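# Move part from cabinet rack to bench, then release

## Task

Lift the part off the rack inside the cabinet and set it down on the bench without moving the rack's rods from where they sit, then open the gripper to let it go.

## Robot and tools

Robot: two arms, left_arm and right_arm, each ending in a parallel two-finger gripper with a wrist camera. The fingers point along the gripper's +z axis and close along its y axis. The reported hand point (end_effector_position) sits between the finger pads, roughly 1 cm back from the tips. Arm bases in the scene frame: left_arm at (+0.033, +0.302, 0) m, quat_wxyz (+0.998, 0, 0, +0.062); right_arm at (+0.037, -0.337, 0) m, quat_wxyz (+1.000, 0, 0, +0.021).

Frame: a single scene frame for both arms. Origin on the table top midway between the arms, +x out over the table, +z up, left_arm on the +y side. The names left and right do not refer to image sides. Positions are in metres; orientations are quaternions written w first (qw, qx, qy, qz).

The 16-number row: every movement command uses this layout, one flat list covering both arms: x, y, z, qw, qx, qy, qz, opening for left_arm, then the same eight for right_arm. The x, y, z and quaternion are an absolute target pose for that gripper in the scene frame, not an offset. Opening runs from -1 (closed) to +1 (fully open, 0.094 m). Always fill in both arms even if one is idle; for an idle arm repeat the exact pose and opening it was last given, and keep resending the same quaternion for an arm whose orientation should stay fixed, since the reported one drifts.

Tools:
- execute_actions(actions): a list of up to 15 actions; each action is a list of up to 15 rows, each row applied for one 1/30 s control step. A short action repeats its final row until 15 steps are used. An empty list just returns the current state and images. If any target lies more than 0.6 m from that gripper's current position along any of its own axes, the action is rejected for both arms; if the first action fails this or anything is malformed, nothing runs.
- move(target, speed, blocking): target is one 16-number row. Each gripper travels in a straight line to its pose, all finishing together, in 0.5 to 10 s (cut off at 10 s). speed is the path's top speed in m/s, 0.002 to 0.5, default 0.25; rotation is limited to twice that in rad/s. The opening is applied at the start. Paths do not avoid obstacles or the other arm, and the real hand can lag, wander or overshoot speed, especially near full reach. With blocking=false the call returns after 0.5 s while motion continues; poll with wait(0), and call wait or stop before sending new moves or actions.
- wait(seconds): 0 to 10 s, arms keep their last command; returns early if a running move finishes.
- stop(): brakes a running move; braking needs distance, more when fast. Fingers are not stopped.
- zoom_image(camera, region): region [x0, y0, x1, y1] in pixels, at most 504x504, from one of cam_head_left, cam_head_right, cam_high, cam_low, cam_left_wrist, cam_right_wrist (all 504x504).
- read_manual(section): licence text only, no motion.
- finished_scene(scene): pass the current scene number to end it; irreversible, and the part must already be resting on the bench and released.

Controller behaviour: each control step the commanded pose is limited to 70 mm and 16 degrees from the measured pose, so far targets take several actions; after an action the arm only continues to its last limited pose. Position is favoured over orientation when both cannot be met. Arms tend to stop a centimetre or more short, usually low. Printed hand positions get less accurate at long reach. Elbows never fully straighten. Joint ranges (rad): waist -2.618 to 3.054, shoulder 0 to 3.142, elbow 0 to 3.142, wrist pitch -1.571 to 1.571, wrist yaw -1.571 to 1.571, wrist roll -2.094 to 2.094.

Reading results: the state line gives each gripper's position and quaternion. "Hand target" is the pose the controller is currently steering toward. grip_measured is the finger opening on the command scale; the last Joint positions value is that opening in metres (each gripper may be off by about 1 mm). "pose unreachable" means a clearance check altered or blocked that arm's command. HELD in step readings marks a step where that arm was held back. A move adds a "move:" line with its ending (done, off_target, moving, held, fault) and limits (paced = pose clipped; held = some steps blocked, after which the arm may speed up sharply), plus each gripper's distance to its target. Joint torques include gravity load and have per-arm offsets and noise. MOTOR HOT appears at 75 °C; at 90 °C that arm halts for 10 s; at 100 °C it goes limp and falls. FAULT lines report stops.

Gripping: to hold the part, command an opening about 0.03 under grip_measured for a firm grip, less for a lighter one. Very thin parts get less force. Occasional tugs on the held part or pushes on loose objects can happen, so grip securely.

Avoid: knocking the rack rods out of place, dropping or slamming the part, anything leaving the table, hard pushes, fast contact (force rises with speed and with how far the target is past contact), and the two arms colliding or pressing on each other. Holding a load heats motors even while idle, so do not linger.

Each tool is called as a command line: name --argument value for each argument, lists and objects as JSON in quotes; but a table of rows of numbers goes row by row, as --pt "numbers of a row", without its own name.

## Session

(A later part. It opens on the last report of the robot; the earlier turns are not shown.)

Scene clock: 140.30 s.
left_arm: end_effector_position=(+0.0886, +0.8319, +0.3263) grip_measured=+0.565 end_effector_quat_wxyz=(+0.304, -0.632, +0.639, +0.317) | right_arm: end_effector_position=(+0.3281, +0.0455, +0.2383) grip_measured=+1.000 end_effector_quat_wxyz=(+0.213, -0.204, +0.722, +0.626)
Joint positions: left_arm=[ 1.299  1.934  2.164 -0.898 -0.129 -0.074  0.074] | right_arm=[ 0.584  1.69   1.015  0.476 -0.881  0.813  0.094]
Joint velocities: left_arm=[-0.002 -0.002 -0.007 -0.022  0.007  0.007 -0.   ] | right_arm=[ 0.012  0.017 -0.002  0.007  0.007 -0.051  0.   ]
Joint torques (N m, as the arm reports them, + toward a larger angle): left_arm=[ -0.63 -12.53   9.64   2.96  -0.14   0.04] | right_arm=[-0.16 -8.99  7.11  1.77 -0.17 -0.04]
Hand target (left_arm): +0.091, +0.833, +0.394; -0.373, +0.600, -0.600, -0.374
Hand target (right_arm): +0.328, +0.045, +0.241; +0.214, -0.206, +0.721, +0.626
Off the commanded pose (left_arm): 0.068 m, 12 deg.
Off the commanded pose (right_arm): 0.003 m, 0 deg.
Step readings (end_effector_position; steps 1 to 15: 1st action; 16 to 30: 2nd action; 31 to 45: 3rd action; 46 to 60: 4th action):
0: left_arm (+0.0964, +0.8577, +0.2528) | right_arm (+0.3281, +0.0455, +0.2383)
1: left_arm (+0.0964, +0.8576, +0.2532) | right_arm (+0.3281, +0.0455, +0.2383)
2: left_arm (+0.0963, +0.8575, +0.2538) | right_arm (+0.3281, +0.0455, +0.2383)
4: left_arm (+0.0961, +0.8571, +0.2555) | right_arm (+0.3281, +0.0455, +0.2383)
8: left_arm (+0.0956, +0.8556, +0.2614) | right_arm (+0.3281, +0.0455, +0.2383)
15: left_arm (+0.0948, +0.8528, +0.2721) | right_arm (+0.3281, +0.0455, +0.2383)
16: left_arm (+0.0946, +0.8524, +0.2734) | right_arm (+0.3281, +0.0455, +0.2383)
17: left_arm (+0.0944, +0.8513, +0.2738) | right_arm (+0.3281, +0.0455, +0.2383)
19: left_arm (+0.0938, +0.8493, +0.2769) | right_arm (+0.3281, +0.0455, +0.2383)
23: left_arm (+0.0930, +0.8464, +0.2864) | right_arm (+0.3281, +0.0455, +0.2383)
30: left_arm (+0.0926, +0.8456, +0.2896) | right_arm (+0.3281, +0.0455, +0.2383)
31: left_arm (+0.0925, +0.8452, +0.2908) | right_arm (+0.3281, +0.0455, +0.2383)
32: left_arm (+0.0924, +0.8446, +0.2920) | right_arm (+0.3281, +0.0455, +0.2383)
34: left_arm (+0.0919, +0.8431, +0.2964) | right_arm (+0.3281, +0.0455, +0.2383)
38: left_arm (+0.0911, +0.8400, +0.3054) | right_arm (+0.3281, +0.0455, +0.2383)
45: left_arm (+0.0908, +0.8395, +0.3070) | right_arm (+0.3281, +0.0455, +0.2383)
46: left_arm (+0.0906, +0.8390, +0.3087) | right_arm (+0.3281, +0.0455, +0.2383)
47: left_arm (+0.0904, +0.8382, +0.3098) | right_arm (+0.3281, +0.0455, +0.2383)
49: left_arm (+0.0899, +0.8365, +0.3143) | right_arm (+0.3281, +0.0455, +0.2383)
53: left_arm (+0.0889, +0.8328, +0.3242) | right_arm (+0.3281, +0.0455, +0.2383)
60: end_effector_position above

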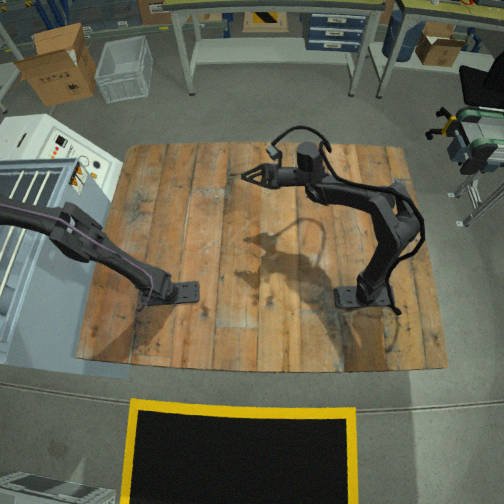

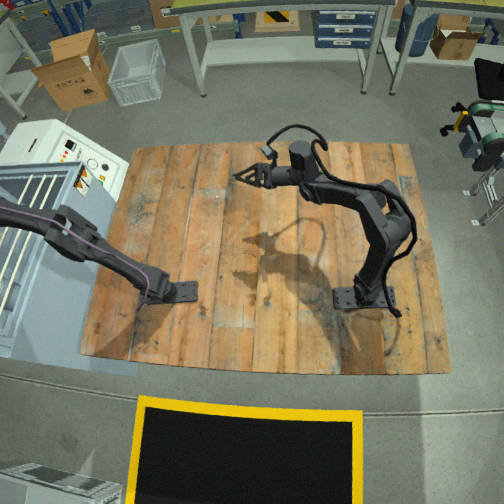

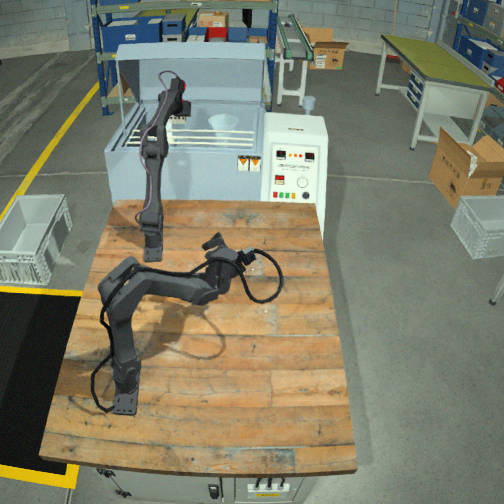

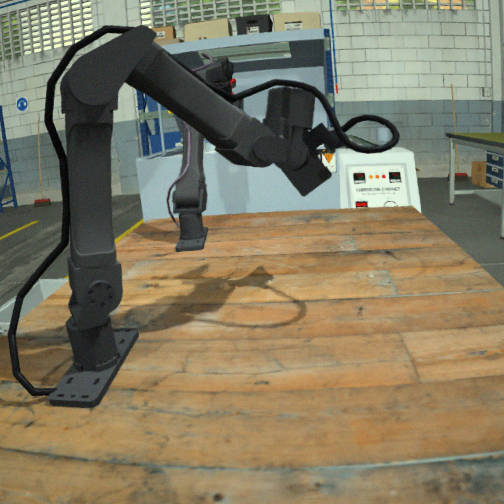

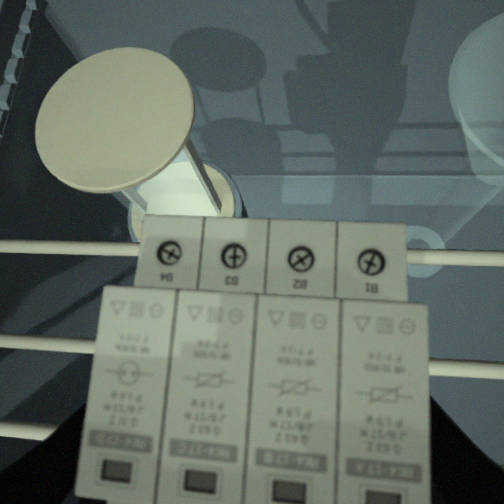

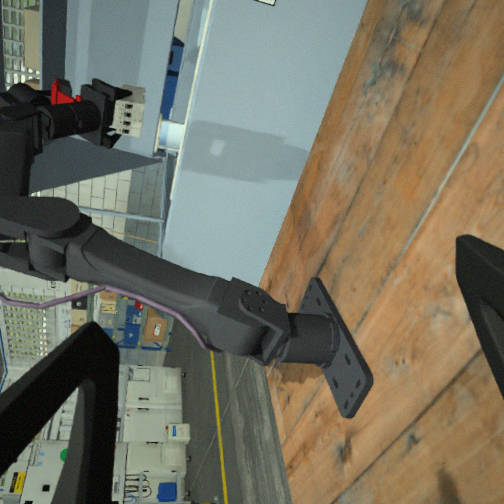

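move --target '[0.092,0.68,0.43,0.354,-0.612,0.612,0.354,0.5, 0.328,0.045,0.241,0.214,-0.206,0.721,0.626,1]' --speed 0.08

Scene clock: 149.50 s.
left_arm: end_effector_position=(+0.0890, +0.6770, +0.3823) grip_measured=+0.565 end_effector_quat_wxyz=(+0.291, -0.630, +0.649, +0.310) | right_arm: end_effector_position=(+0.3281, +0.0455, +0.2383) grip_measured=+1.000 end_effector_quat_wxyz=(+0.213, -0.204, +0.722, +0.626)
Joint positions: left_arm=[ 1.204  1.484  1.933 -1.158 -0.199 -0.121  0.074] | right_arm=[ 0.584  1.69   1.015  0.476 -0.881  0.813  0.094]
Joint velocities: left_arm=[-0.002  0.007  0.002 -0.022 -0.007 -0.022 -0.   ] | right_arm=[-0.002 -0.007  0.022 -0.022 -0.037 -0.095  0.   ]
Joint torques (N m, as the arm reports them, + toward a larger angle): left_arm=[-0.8  -7.9   8.49  2.7  -0.21 -0.09] | right_arm=[-0.16 -8.98  7.1   1.77 -0.16 -0.04]
Hand target (left_arm): +0.089, +0.676, +0.429; -0.353, +0.613, -0.613, -0.353
Hand target (right_arm): +0.328, +0.045, +0.241; +0.214, -0.206, +0.721, +0.626
Off the commanded pose (left_arm): 0.048 m, 10 deg.
Off the commanded pose (right_arm): 0.003 m, 0 deg.
move: off_target (left_arm)

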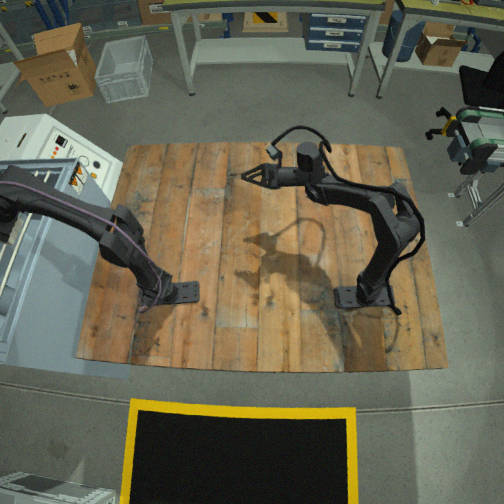

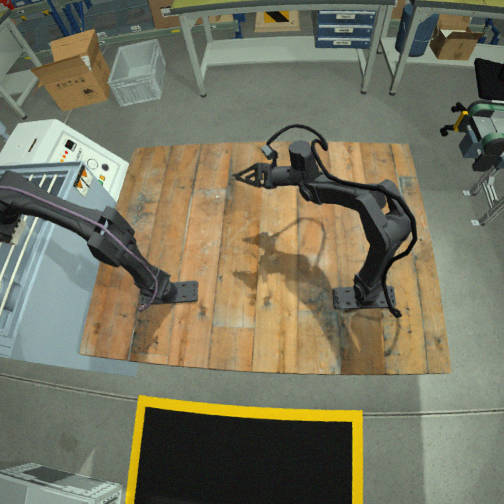

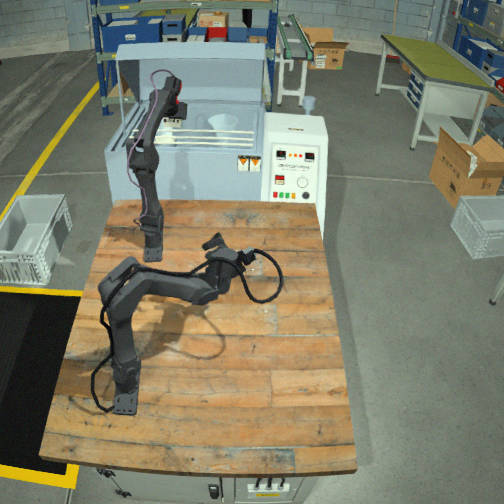

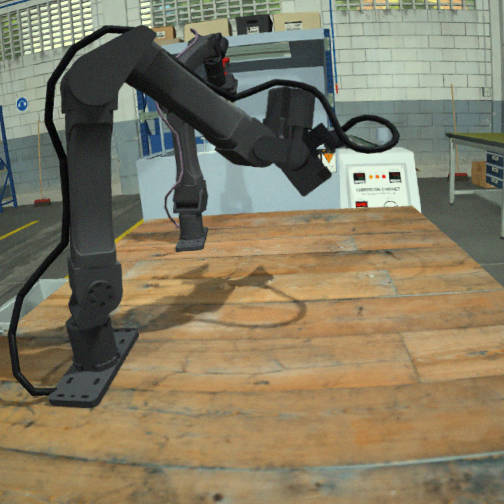

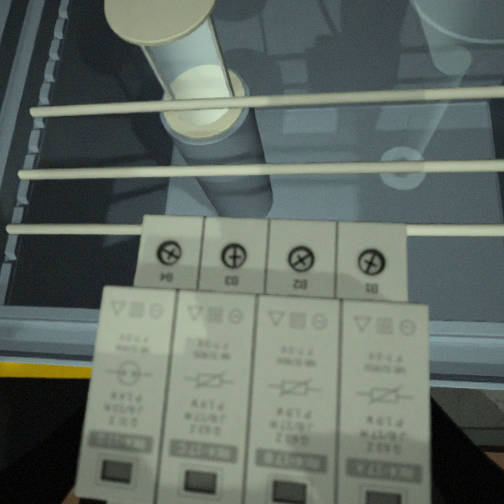

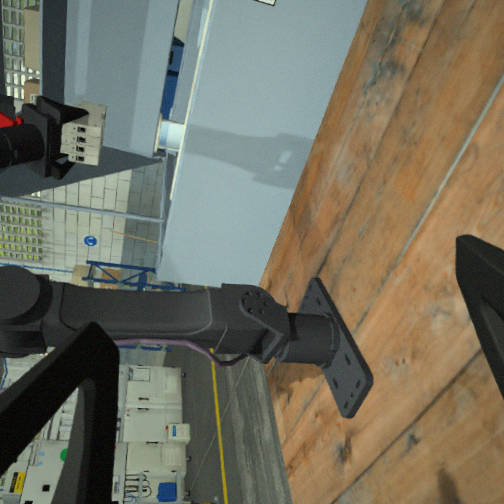

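zoom_image --camera "cam_left_wrist" --region '[0, 60, 200, 260]'

zoom_image --camera "cam_high" --region '[110, 100, 270, 160]'

Region (0, 60, 200, 260) of cam_left_wrist's 504x504 image, scaled by 2.520, with more detail than that image has.

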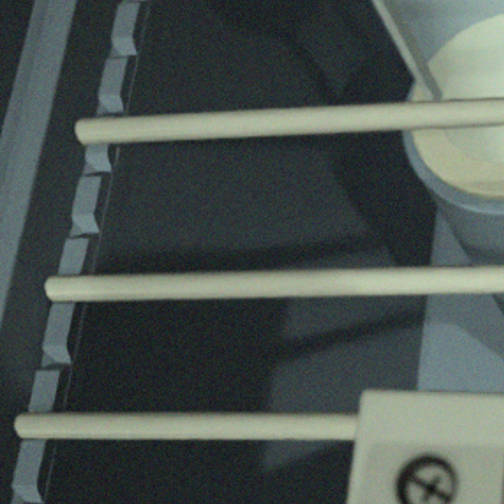

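Region (110, 100, 270, 160) of cam_high's 504x504 image, scaled by 3.150, with more detail than that image has; it fills the top 189 rows of this view, and the rest is white.

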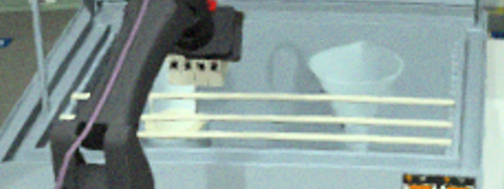

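move --target '[0.36,0.42,0.16,0.447,-0.154,0.878,0.079,0.5, 0.328,0.045,0.241,0.214,-0.206,0.721,0.626,1]' --speed 0.15

Scene clock: 172.23 s.
left_arm: end_effector_position=(+0.3247, +0.4084, +0.1302) grip_measured=+0.563 end_effector_quat_wxyz=(+0.379, -0.164, +0.908, +0.072) | right_arm: end_effector_position=(+0.3281, +0.0455, +0.2383) grip_measured=+1.000 end_effector_quat_wxyz=(+0.213, -0.204, +0.722, +0.626)
Joint positions: left_arm=[ 0.212  1.032  0.632 -0.379 -0.021 -0.013  0.073] | right_arm=[ 0.584  1.69   1.015  0.476 -0.881  0.813  0.094]
Joint velocities: left_arm=[-0.002  0.002 -0.007  0.007  0.007  0.007 -0.001] | right_arm=[-0.017 -0.027 -0.002  0.037 -0.037 -0.051  0.   ]
Joint torques (N m, as the arm reports them, + toward a larger angle): left_arm=[-0.62 -2.19  9.06  2.92  0.02  0.04] | right_arm=[-0.15 -8.99  7.11  1.77 -0.16 -0.04]
Hand target (left_arm): +0.348, +0.413, +0.161; +0.443, -0.153, +0.880, +0.080
Hand target (right_arm): +0.328, +0.045, +0.241; +0.214, -0.206, +0.721, +0.626
Off the commanded pose (left_arm): 0.048 m, 9 deg.
Off the commanded pose (right_arm): 0.003 m, 0 deg.
move: off_target (left_arm)

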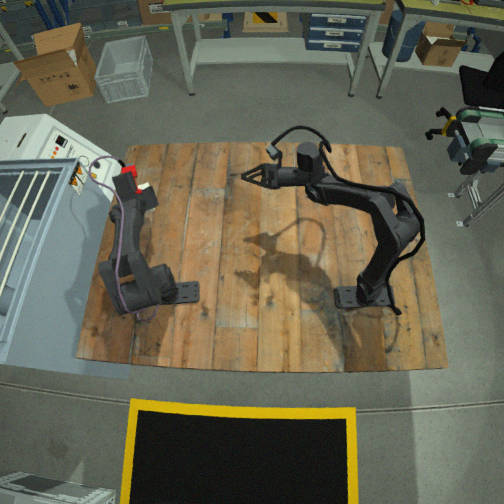

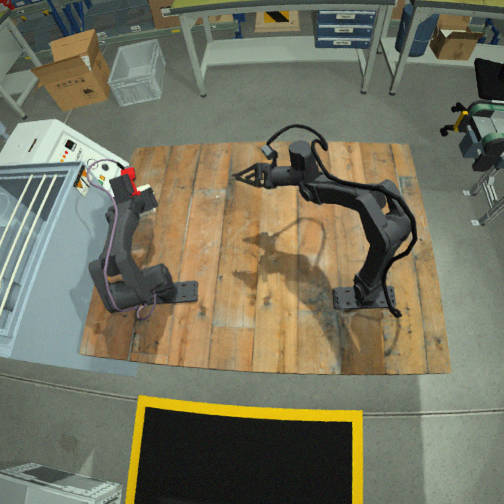

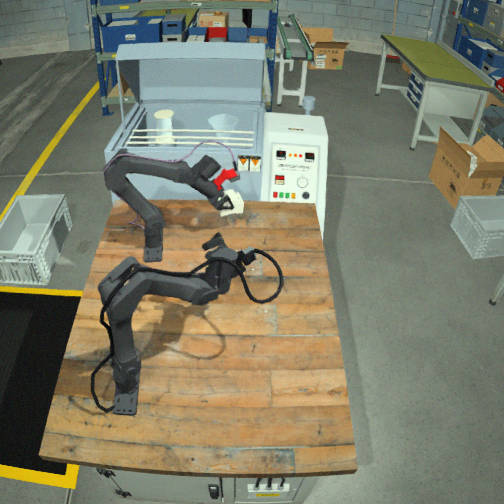

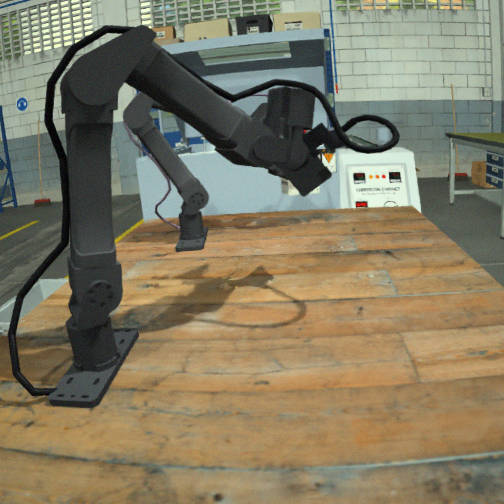

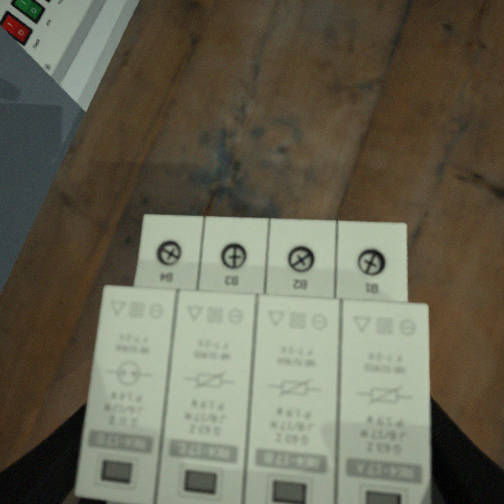

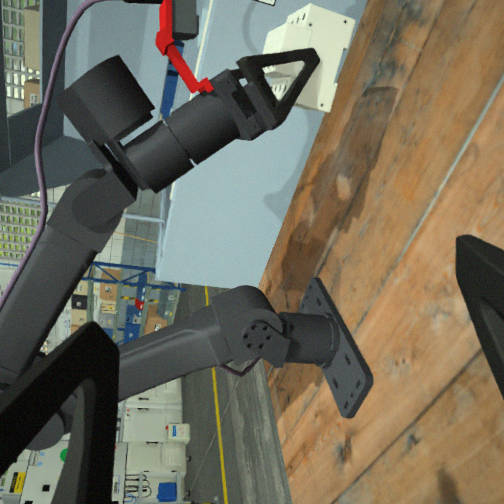

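move --target '[0.36,0.42,0.082,0.447,-0.154,0.878,0.079,0.5, 0.328,0.045,0.241,0.214,-0.206,0.721,0.626,1]' --speed 0.05

Scene clock: 176.67 s.
left_arm: end_effector_position=(+0.3312, +0.4094, +0.0540) grip_measured=+0.563 end_effector_quat_wxyz=(+0.377, -0.161, +0.910, +0.069) | right_arm: end_effector_position=(+0.3281, +0.0455, +0.2383) grip_measured=+1.000 end_effector_quat_wxyz=(+0.213, -0.204, +0.722, +0.626)
Joint positions: left_arm=[ 0.212  1.219  0.405  0.03  -0.015 -0.008  0.073] | right_arm=[ 0.584  1.69   1.015  0.476 -0.881  0.813  0.094]
Joint velocities: left_arm=[-0.017  0.007 -0.002 -0.022  0.022  0.051  0.002] | right_arm=[-0.012  0.002 -0.012  0.007 -0.022 -0.022  0.   ]
Joint torques (N m, as the arm reports them, + toward a larger angle): left_arm=[ 0.23 -3.61  7.81  2.91  0.05  0.04] | right_arm=[-0.15 -8.99  7.11  1.77 -0.16 -0.04]
Hand target (left_arm): +0.355, +0.418, +0.085; +0.444, -0.154, +0.879, +0.080
Hand target (right_arm): +0.328, +0.045, +0.241; +0.214, -0.206, +0.721, +0.626
Off the commanded pose (left_arm): 0.042 m, 9 deg.
Off the commanded pose (right_arm): 0.003 m, 0 deg.
move: off_target (left_arm)

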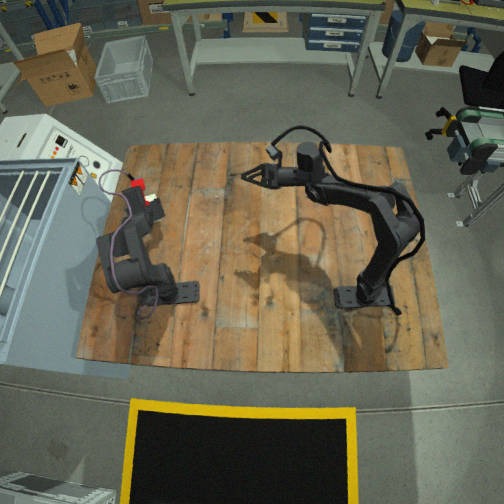

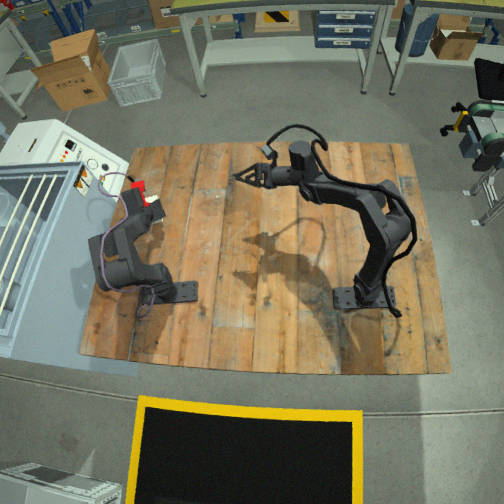

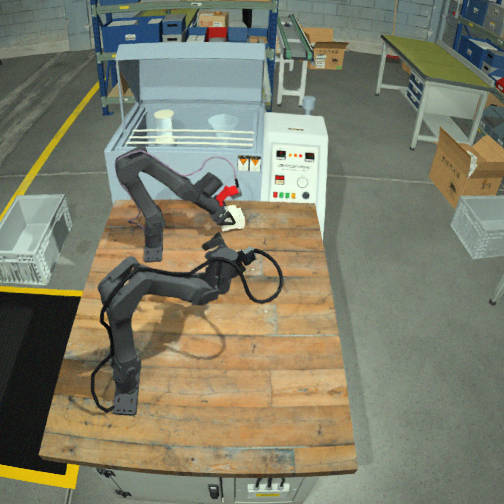

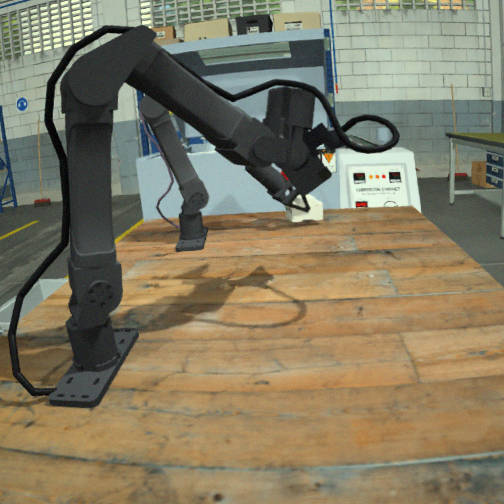

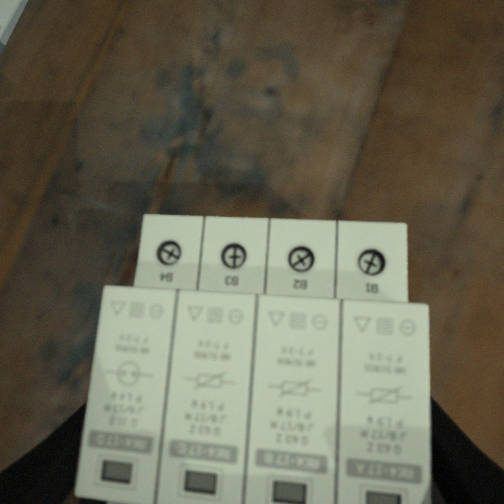

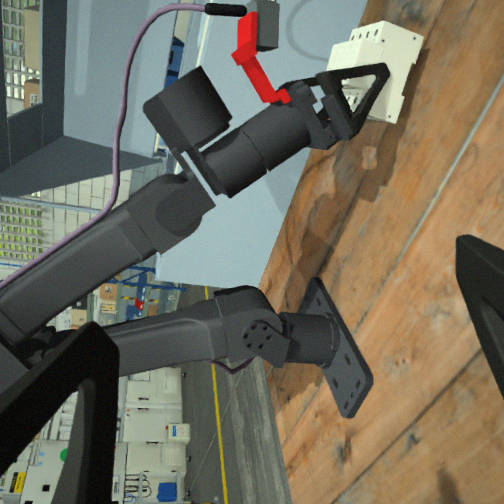

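move --target '[0.36,0.42,0.055,0.447,-0.154,0.878,0.079,0.5, 0.328,0.045,0.241,0.214,-0.206,0.721,0.626,1]' --speed 0.02

Scene clock: 182.30 s.
left_arm: end_effector_position=(+0.3441, +0.4141, +0.0383) grip_measured=+0.563 end_effector_quat_wxyz=(+0.399, -0.156, +0.901, +0.075) | right_arm: end_effector_position=(+0.3281, +0.0455, +0.2383) grip_measured=+1.000 end_effector_quat_wxyz=(+0.213, -0.204, +0.722, +0.626)
Joint positions: left_arm=[ 0.212  1.344  0.36   0.249 -0.015 -0.001  0.073] | right_arm=[ 0.584  1.69   1.015  0.476 -0.881  0.813  0.094]
Joint velocities: left_arm=[ 0.002  0.017 -0.002 -0.037 -0.007  0.037  0.   ] | right_arm=[ 0.002 -0.002  0.002  0.095 -0.095 -0.007  0.   ]
Joint torques (N m, as the arm reports them, + toward a larger angle): left_arm=[ 0.28 -3.46  5.76  2.72  0.06 -0.03] | right_arm=[-0.16 -8.98  7.1   1.77 -0.16 -0.04]
Hand target (left_arm): +0.358, +0.419, +0.056; +0.444, -0.153, +0.879, +0.080
Hand target (right_arm): +0.328, +0.045, +0.241; +0.214, -0.206, +0.721, +0.626
Off the commanded pose (left_arm): 0.024 m, 6 deg.
Off the commanded pose (right_arm): 0.003 m, 0 deg.
move: off_target (left_arm)

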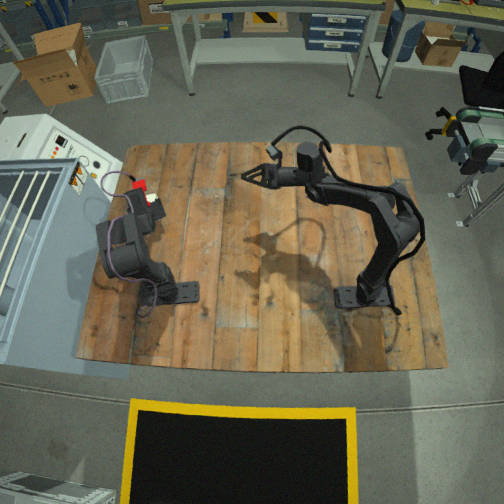

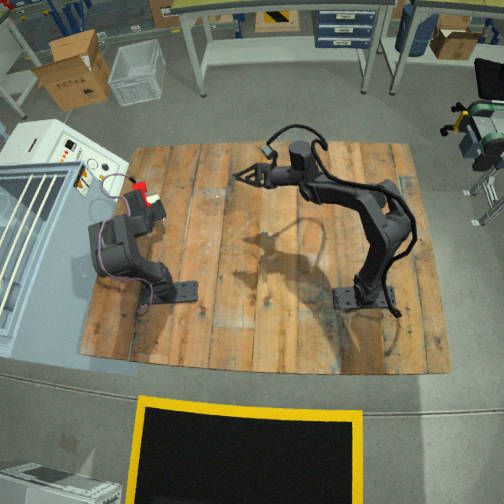

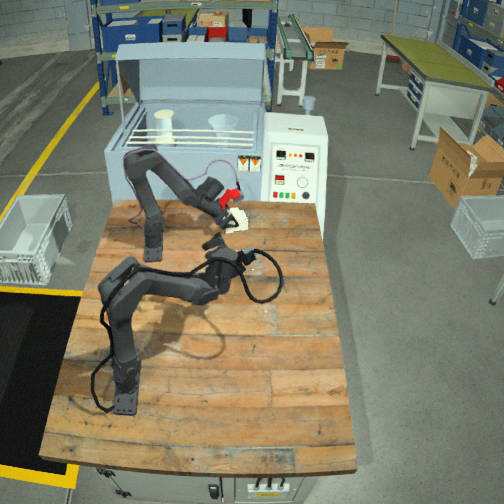

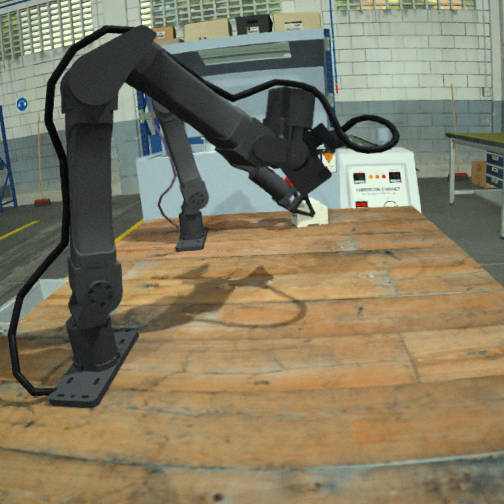

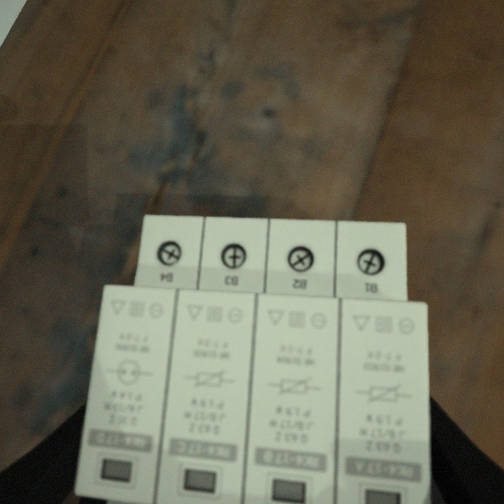

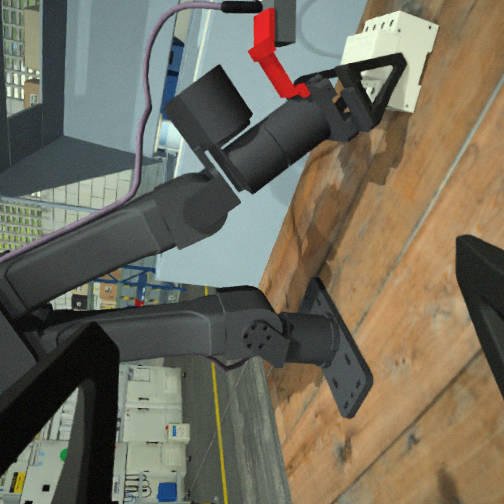

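execute_actions --actions '[[[0.35,0.416,0.05,0.416,-0.157,0.893,0.073,0.5, 0.328,0.045,0.241,0.214,-0.206,0.721,0.626,1]],[[0.35,0.416,0.05,0.416,-0.157,0.893,0.073,1, 0.328,0.045,0.241,0.214,-0.206,0.721,0.626,1]]]'

move --target '[0.33,0.41,0.2,0.416,-0.157,0.893,0.073,1, 0.328,0.045,0.241,0.214,-0.206,0.721,0.626,1]' --speed 0.15

Scene clock: 187.83 s.
left_arm: end_effector_position=(+0.3437, +0.4132, +0.0374) grip_measured=+1.000 end_effector_quat_wxyz=(+0.397, -0.154, +0.902, +0.073) | right_arm: end_effector_position=(+0.3281, +0.0455, +0.2383) grip_measured=+1.000 end_effector_quat_wxyz=(+0.213, -0.204, +0.722, +0.626)
Joint positions: left_arm=[ 0.212  1.345  0.36   0.246 -0.012  0.002  0.094] | right_arm=[ 0.584  1.69   1.015  0.476 -0.881  0.813  0.094]
Joint velocities: left_arm=[-0.002  0.007 -0.007 -0.037  0.007 -0.022  0.   ] | right_arm=[ 0.007  0.017 -0.002  0.022  0.022  0.037  0.   ]
Joint torques (N m, as the arm reports them, + toward a larger angle): left_arm=[ 0.34 -4.82  7.4   1.78  0.06 -0.08] | right_arm=[-0.16 -8.98  7.11  1.77 -0.16 -0.04]
Hand target (left_arm): +0.350, +0.416, +0.050; +0.416, -0.157, +0.893, +0.073
Hand target (right_arm): +0.328, +0.045, +0.241; +0.214, -0.206, +0.721, +0.626
Off the commanded pose (left_arm): 0.014 m, 2 deg.
Off the commanded pose (right_arm): 0.003 m, 0 deg.
Step readings (end_effector_position; steps 1 to 15: 1st action; 16 to 30: 2nd action):
0: left_arm (+0.3443, +0.4141, +0.0383) | right_arm (+0.3281, +0.0455, +0.2383)
1: left_arm (+0.3437, +0.4139, +0.0376) | right_arm (+0.3281, +0.0455, +0.2383)
2: left_arm (+0.3436, +0.4138, +0.0375) | right_arm (+0.3281, +0.0455, +0.2383)
4: left_arm (+0.3437, +0.4138, +0.0375) | right_arm (+0.3281, +0.0455, +0.2383)
8: left_arm (+0.3437, +0.4138, +0.0375) | right_arm (+0.3281, +0.0455, +0.2383)
15: left_arm (+0.3436, +0.4137, +0.0374) | right_arm (+0.3281, +0.0455, +0.2383)
16: left_arm (+0.3436, +0.4137, +0.0374) | right_arm (+0.3281, +0.0455, +0.2383)
17: left_arm (+0.3436, +0.4136, +0.0374) | right_arm (+0.3281, +0.0455, +0.2383)
19: left_arm (+0.3436, +0.4134, +0.0374) | right_arm (+0.3281, +0.0455, +0.2383)
23: left_arm (+0.3437, +0.4133, +0.0374) | right_arm (+0.3281, +0.0455, +0.2383)
30: end_effector_position above

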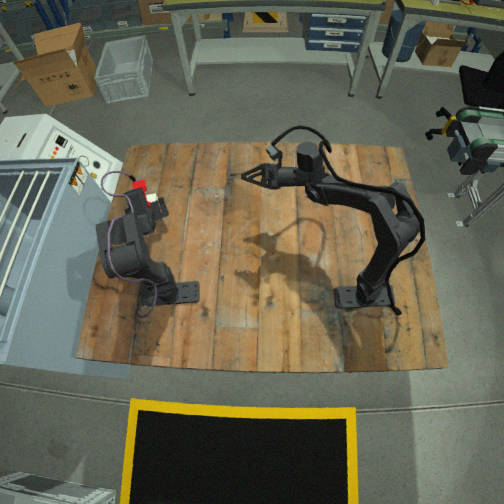

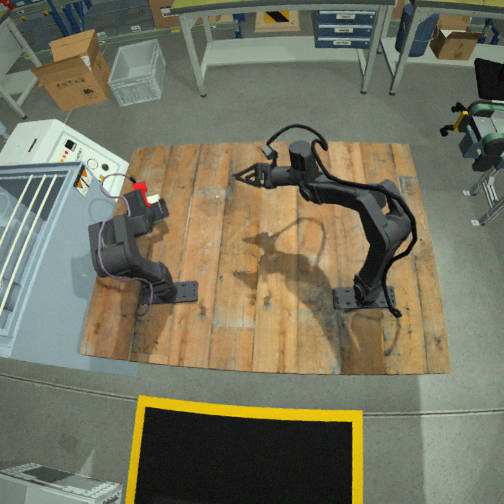

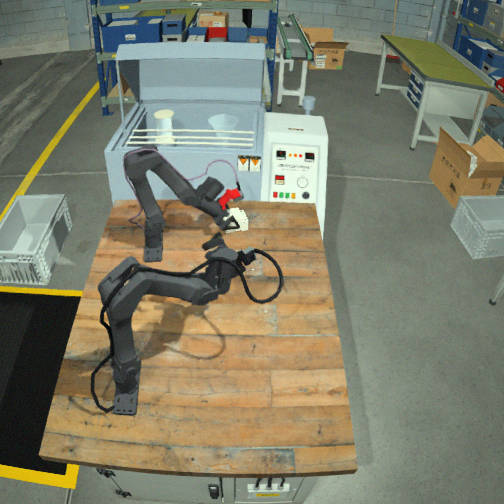

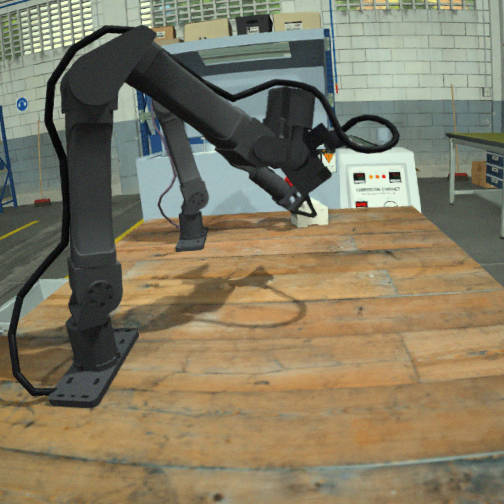

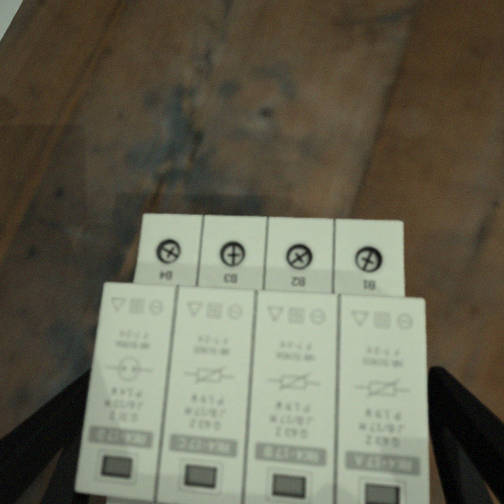

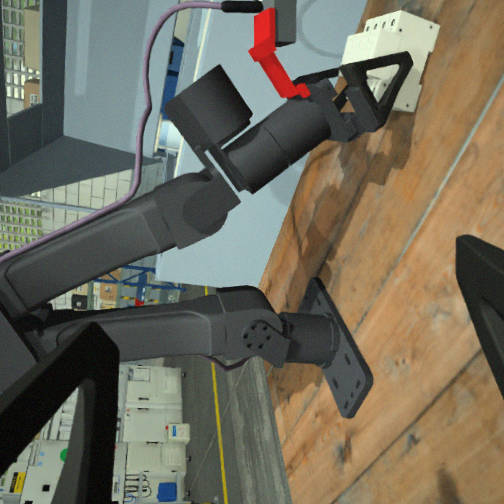

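Scene clock: 189.63 s.
left_arm: end_effector_position=(+0.3276, +0.4067, +0.1726) grip_measured=+1.000 end_effector_quat_wxyz=(+0.385, -0.154, +0.907, +0.069) | right_arm: end_effector_position=(+0.3281, +0.0455, +0.2383) grip_measured=+1.000 end_effector_quat_wxyz=(+0.213, -0.204, +0.722, +0.626)
Joint positions: left_arm=[ 0.212  1.019  0.786 -0.536 -0.007  0.002  0.094] | right_arm=[ 0.584  1.69   1.015  0.476 -0.881  0.813  0.094]
Joint velocities: left_arm=[ 0.007 -0.002 -0.007 -0.037 -0.022  0.007  0.   ] | right_arm=[-0.012 -0.012  0.017 -0.007 -0.022 -0.022  0.   ]
Joint torques (N m, as the arm reports them, + toward a larger angle): left_arm=[ 0.79 -3.99 11.15  1.71  0.06 -0.03] | right_arm=[-0.15 -8.99  7.11  1.77 -0.16 -0.04]
Hand target (left_arm): +0.331, +0.411, +0.198; +0.416, -0.157, +0.893, +0.073
Hand target (right_arm): +0.328, +0.045, +0.241; +0.214, -0.206, +0.721, +0.626
Off the commanded pose (left_arm): 0.028 m, 4 deg.
Off the commanded pose (right_arm): 0.003 m, 0 deg.
move: off_target (left_arm)

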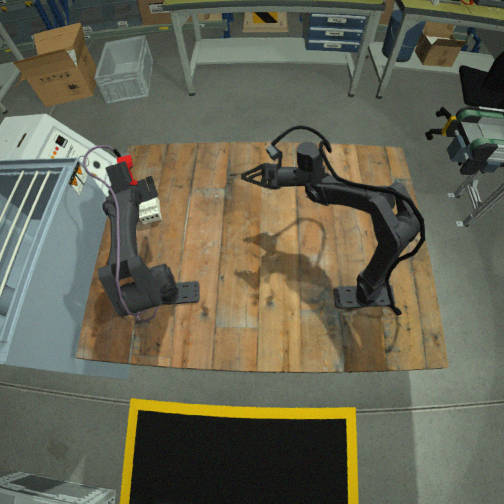

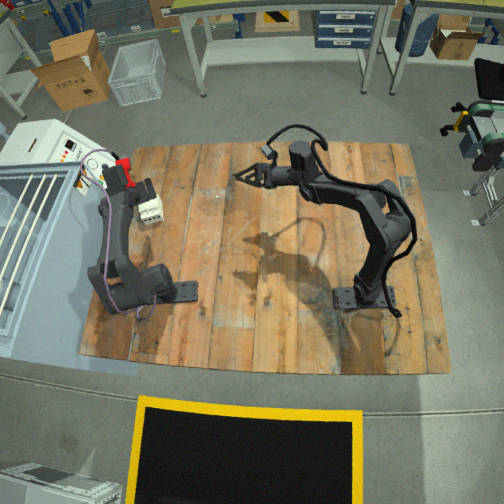

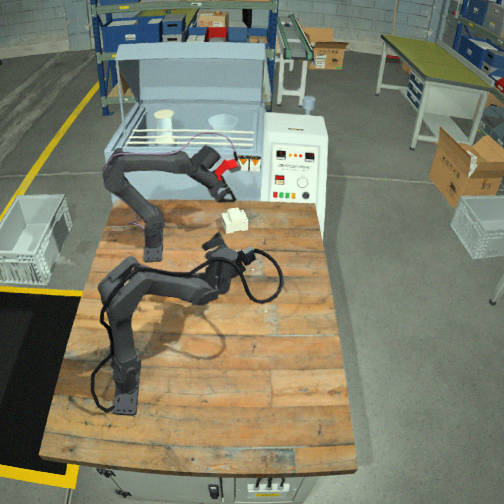

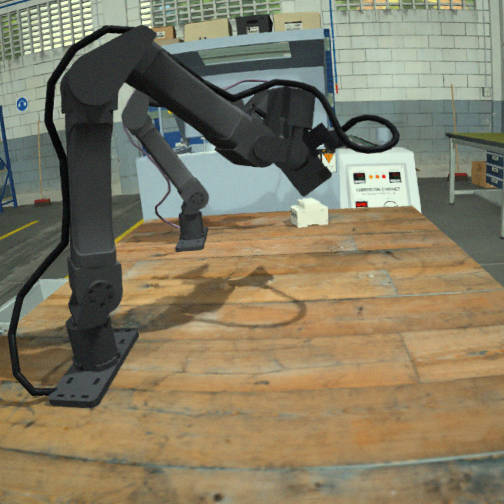

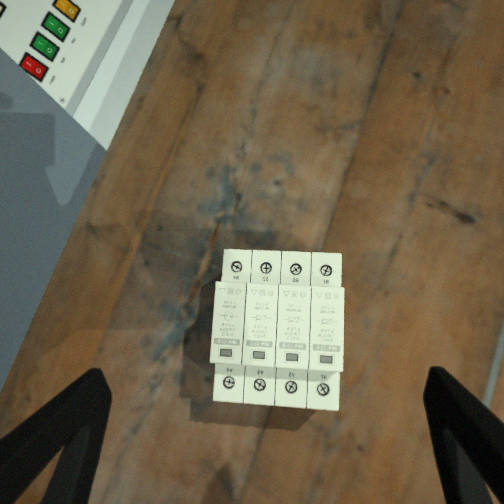

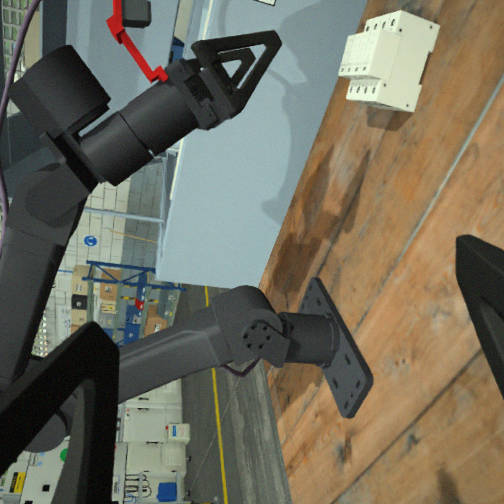

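zoom_image --camera "cam_head_right" --region '[0, 160, 100, 260]'

Region (0, 160, 100, 260) of cam_head_right's 504x504 image, scaled by 5.040, with more detail than that image has.

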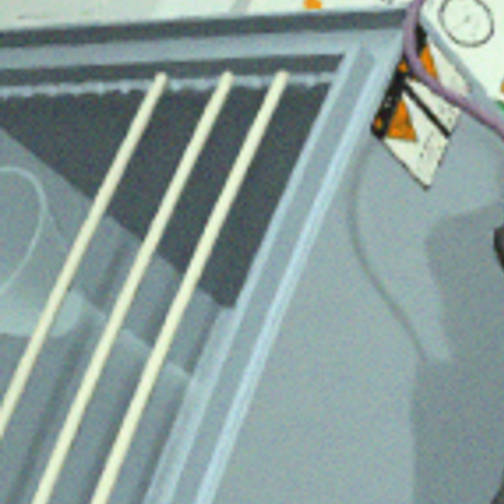

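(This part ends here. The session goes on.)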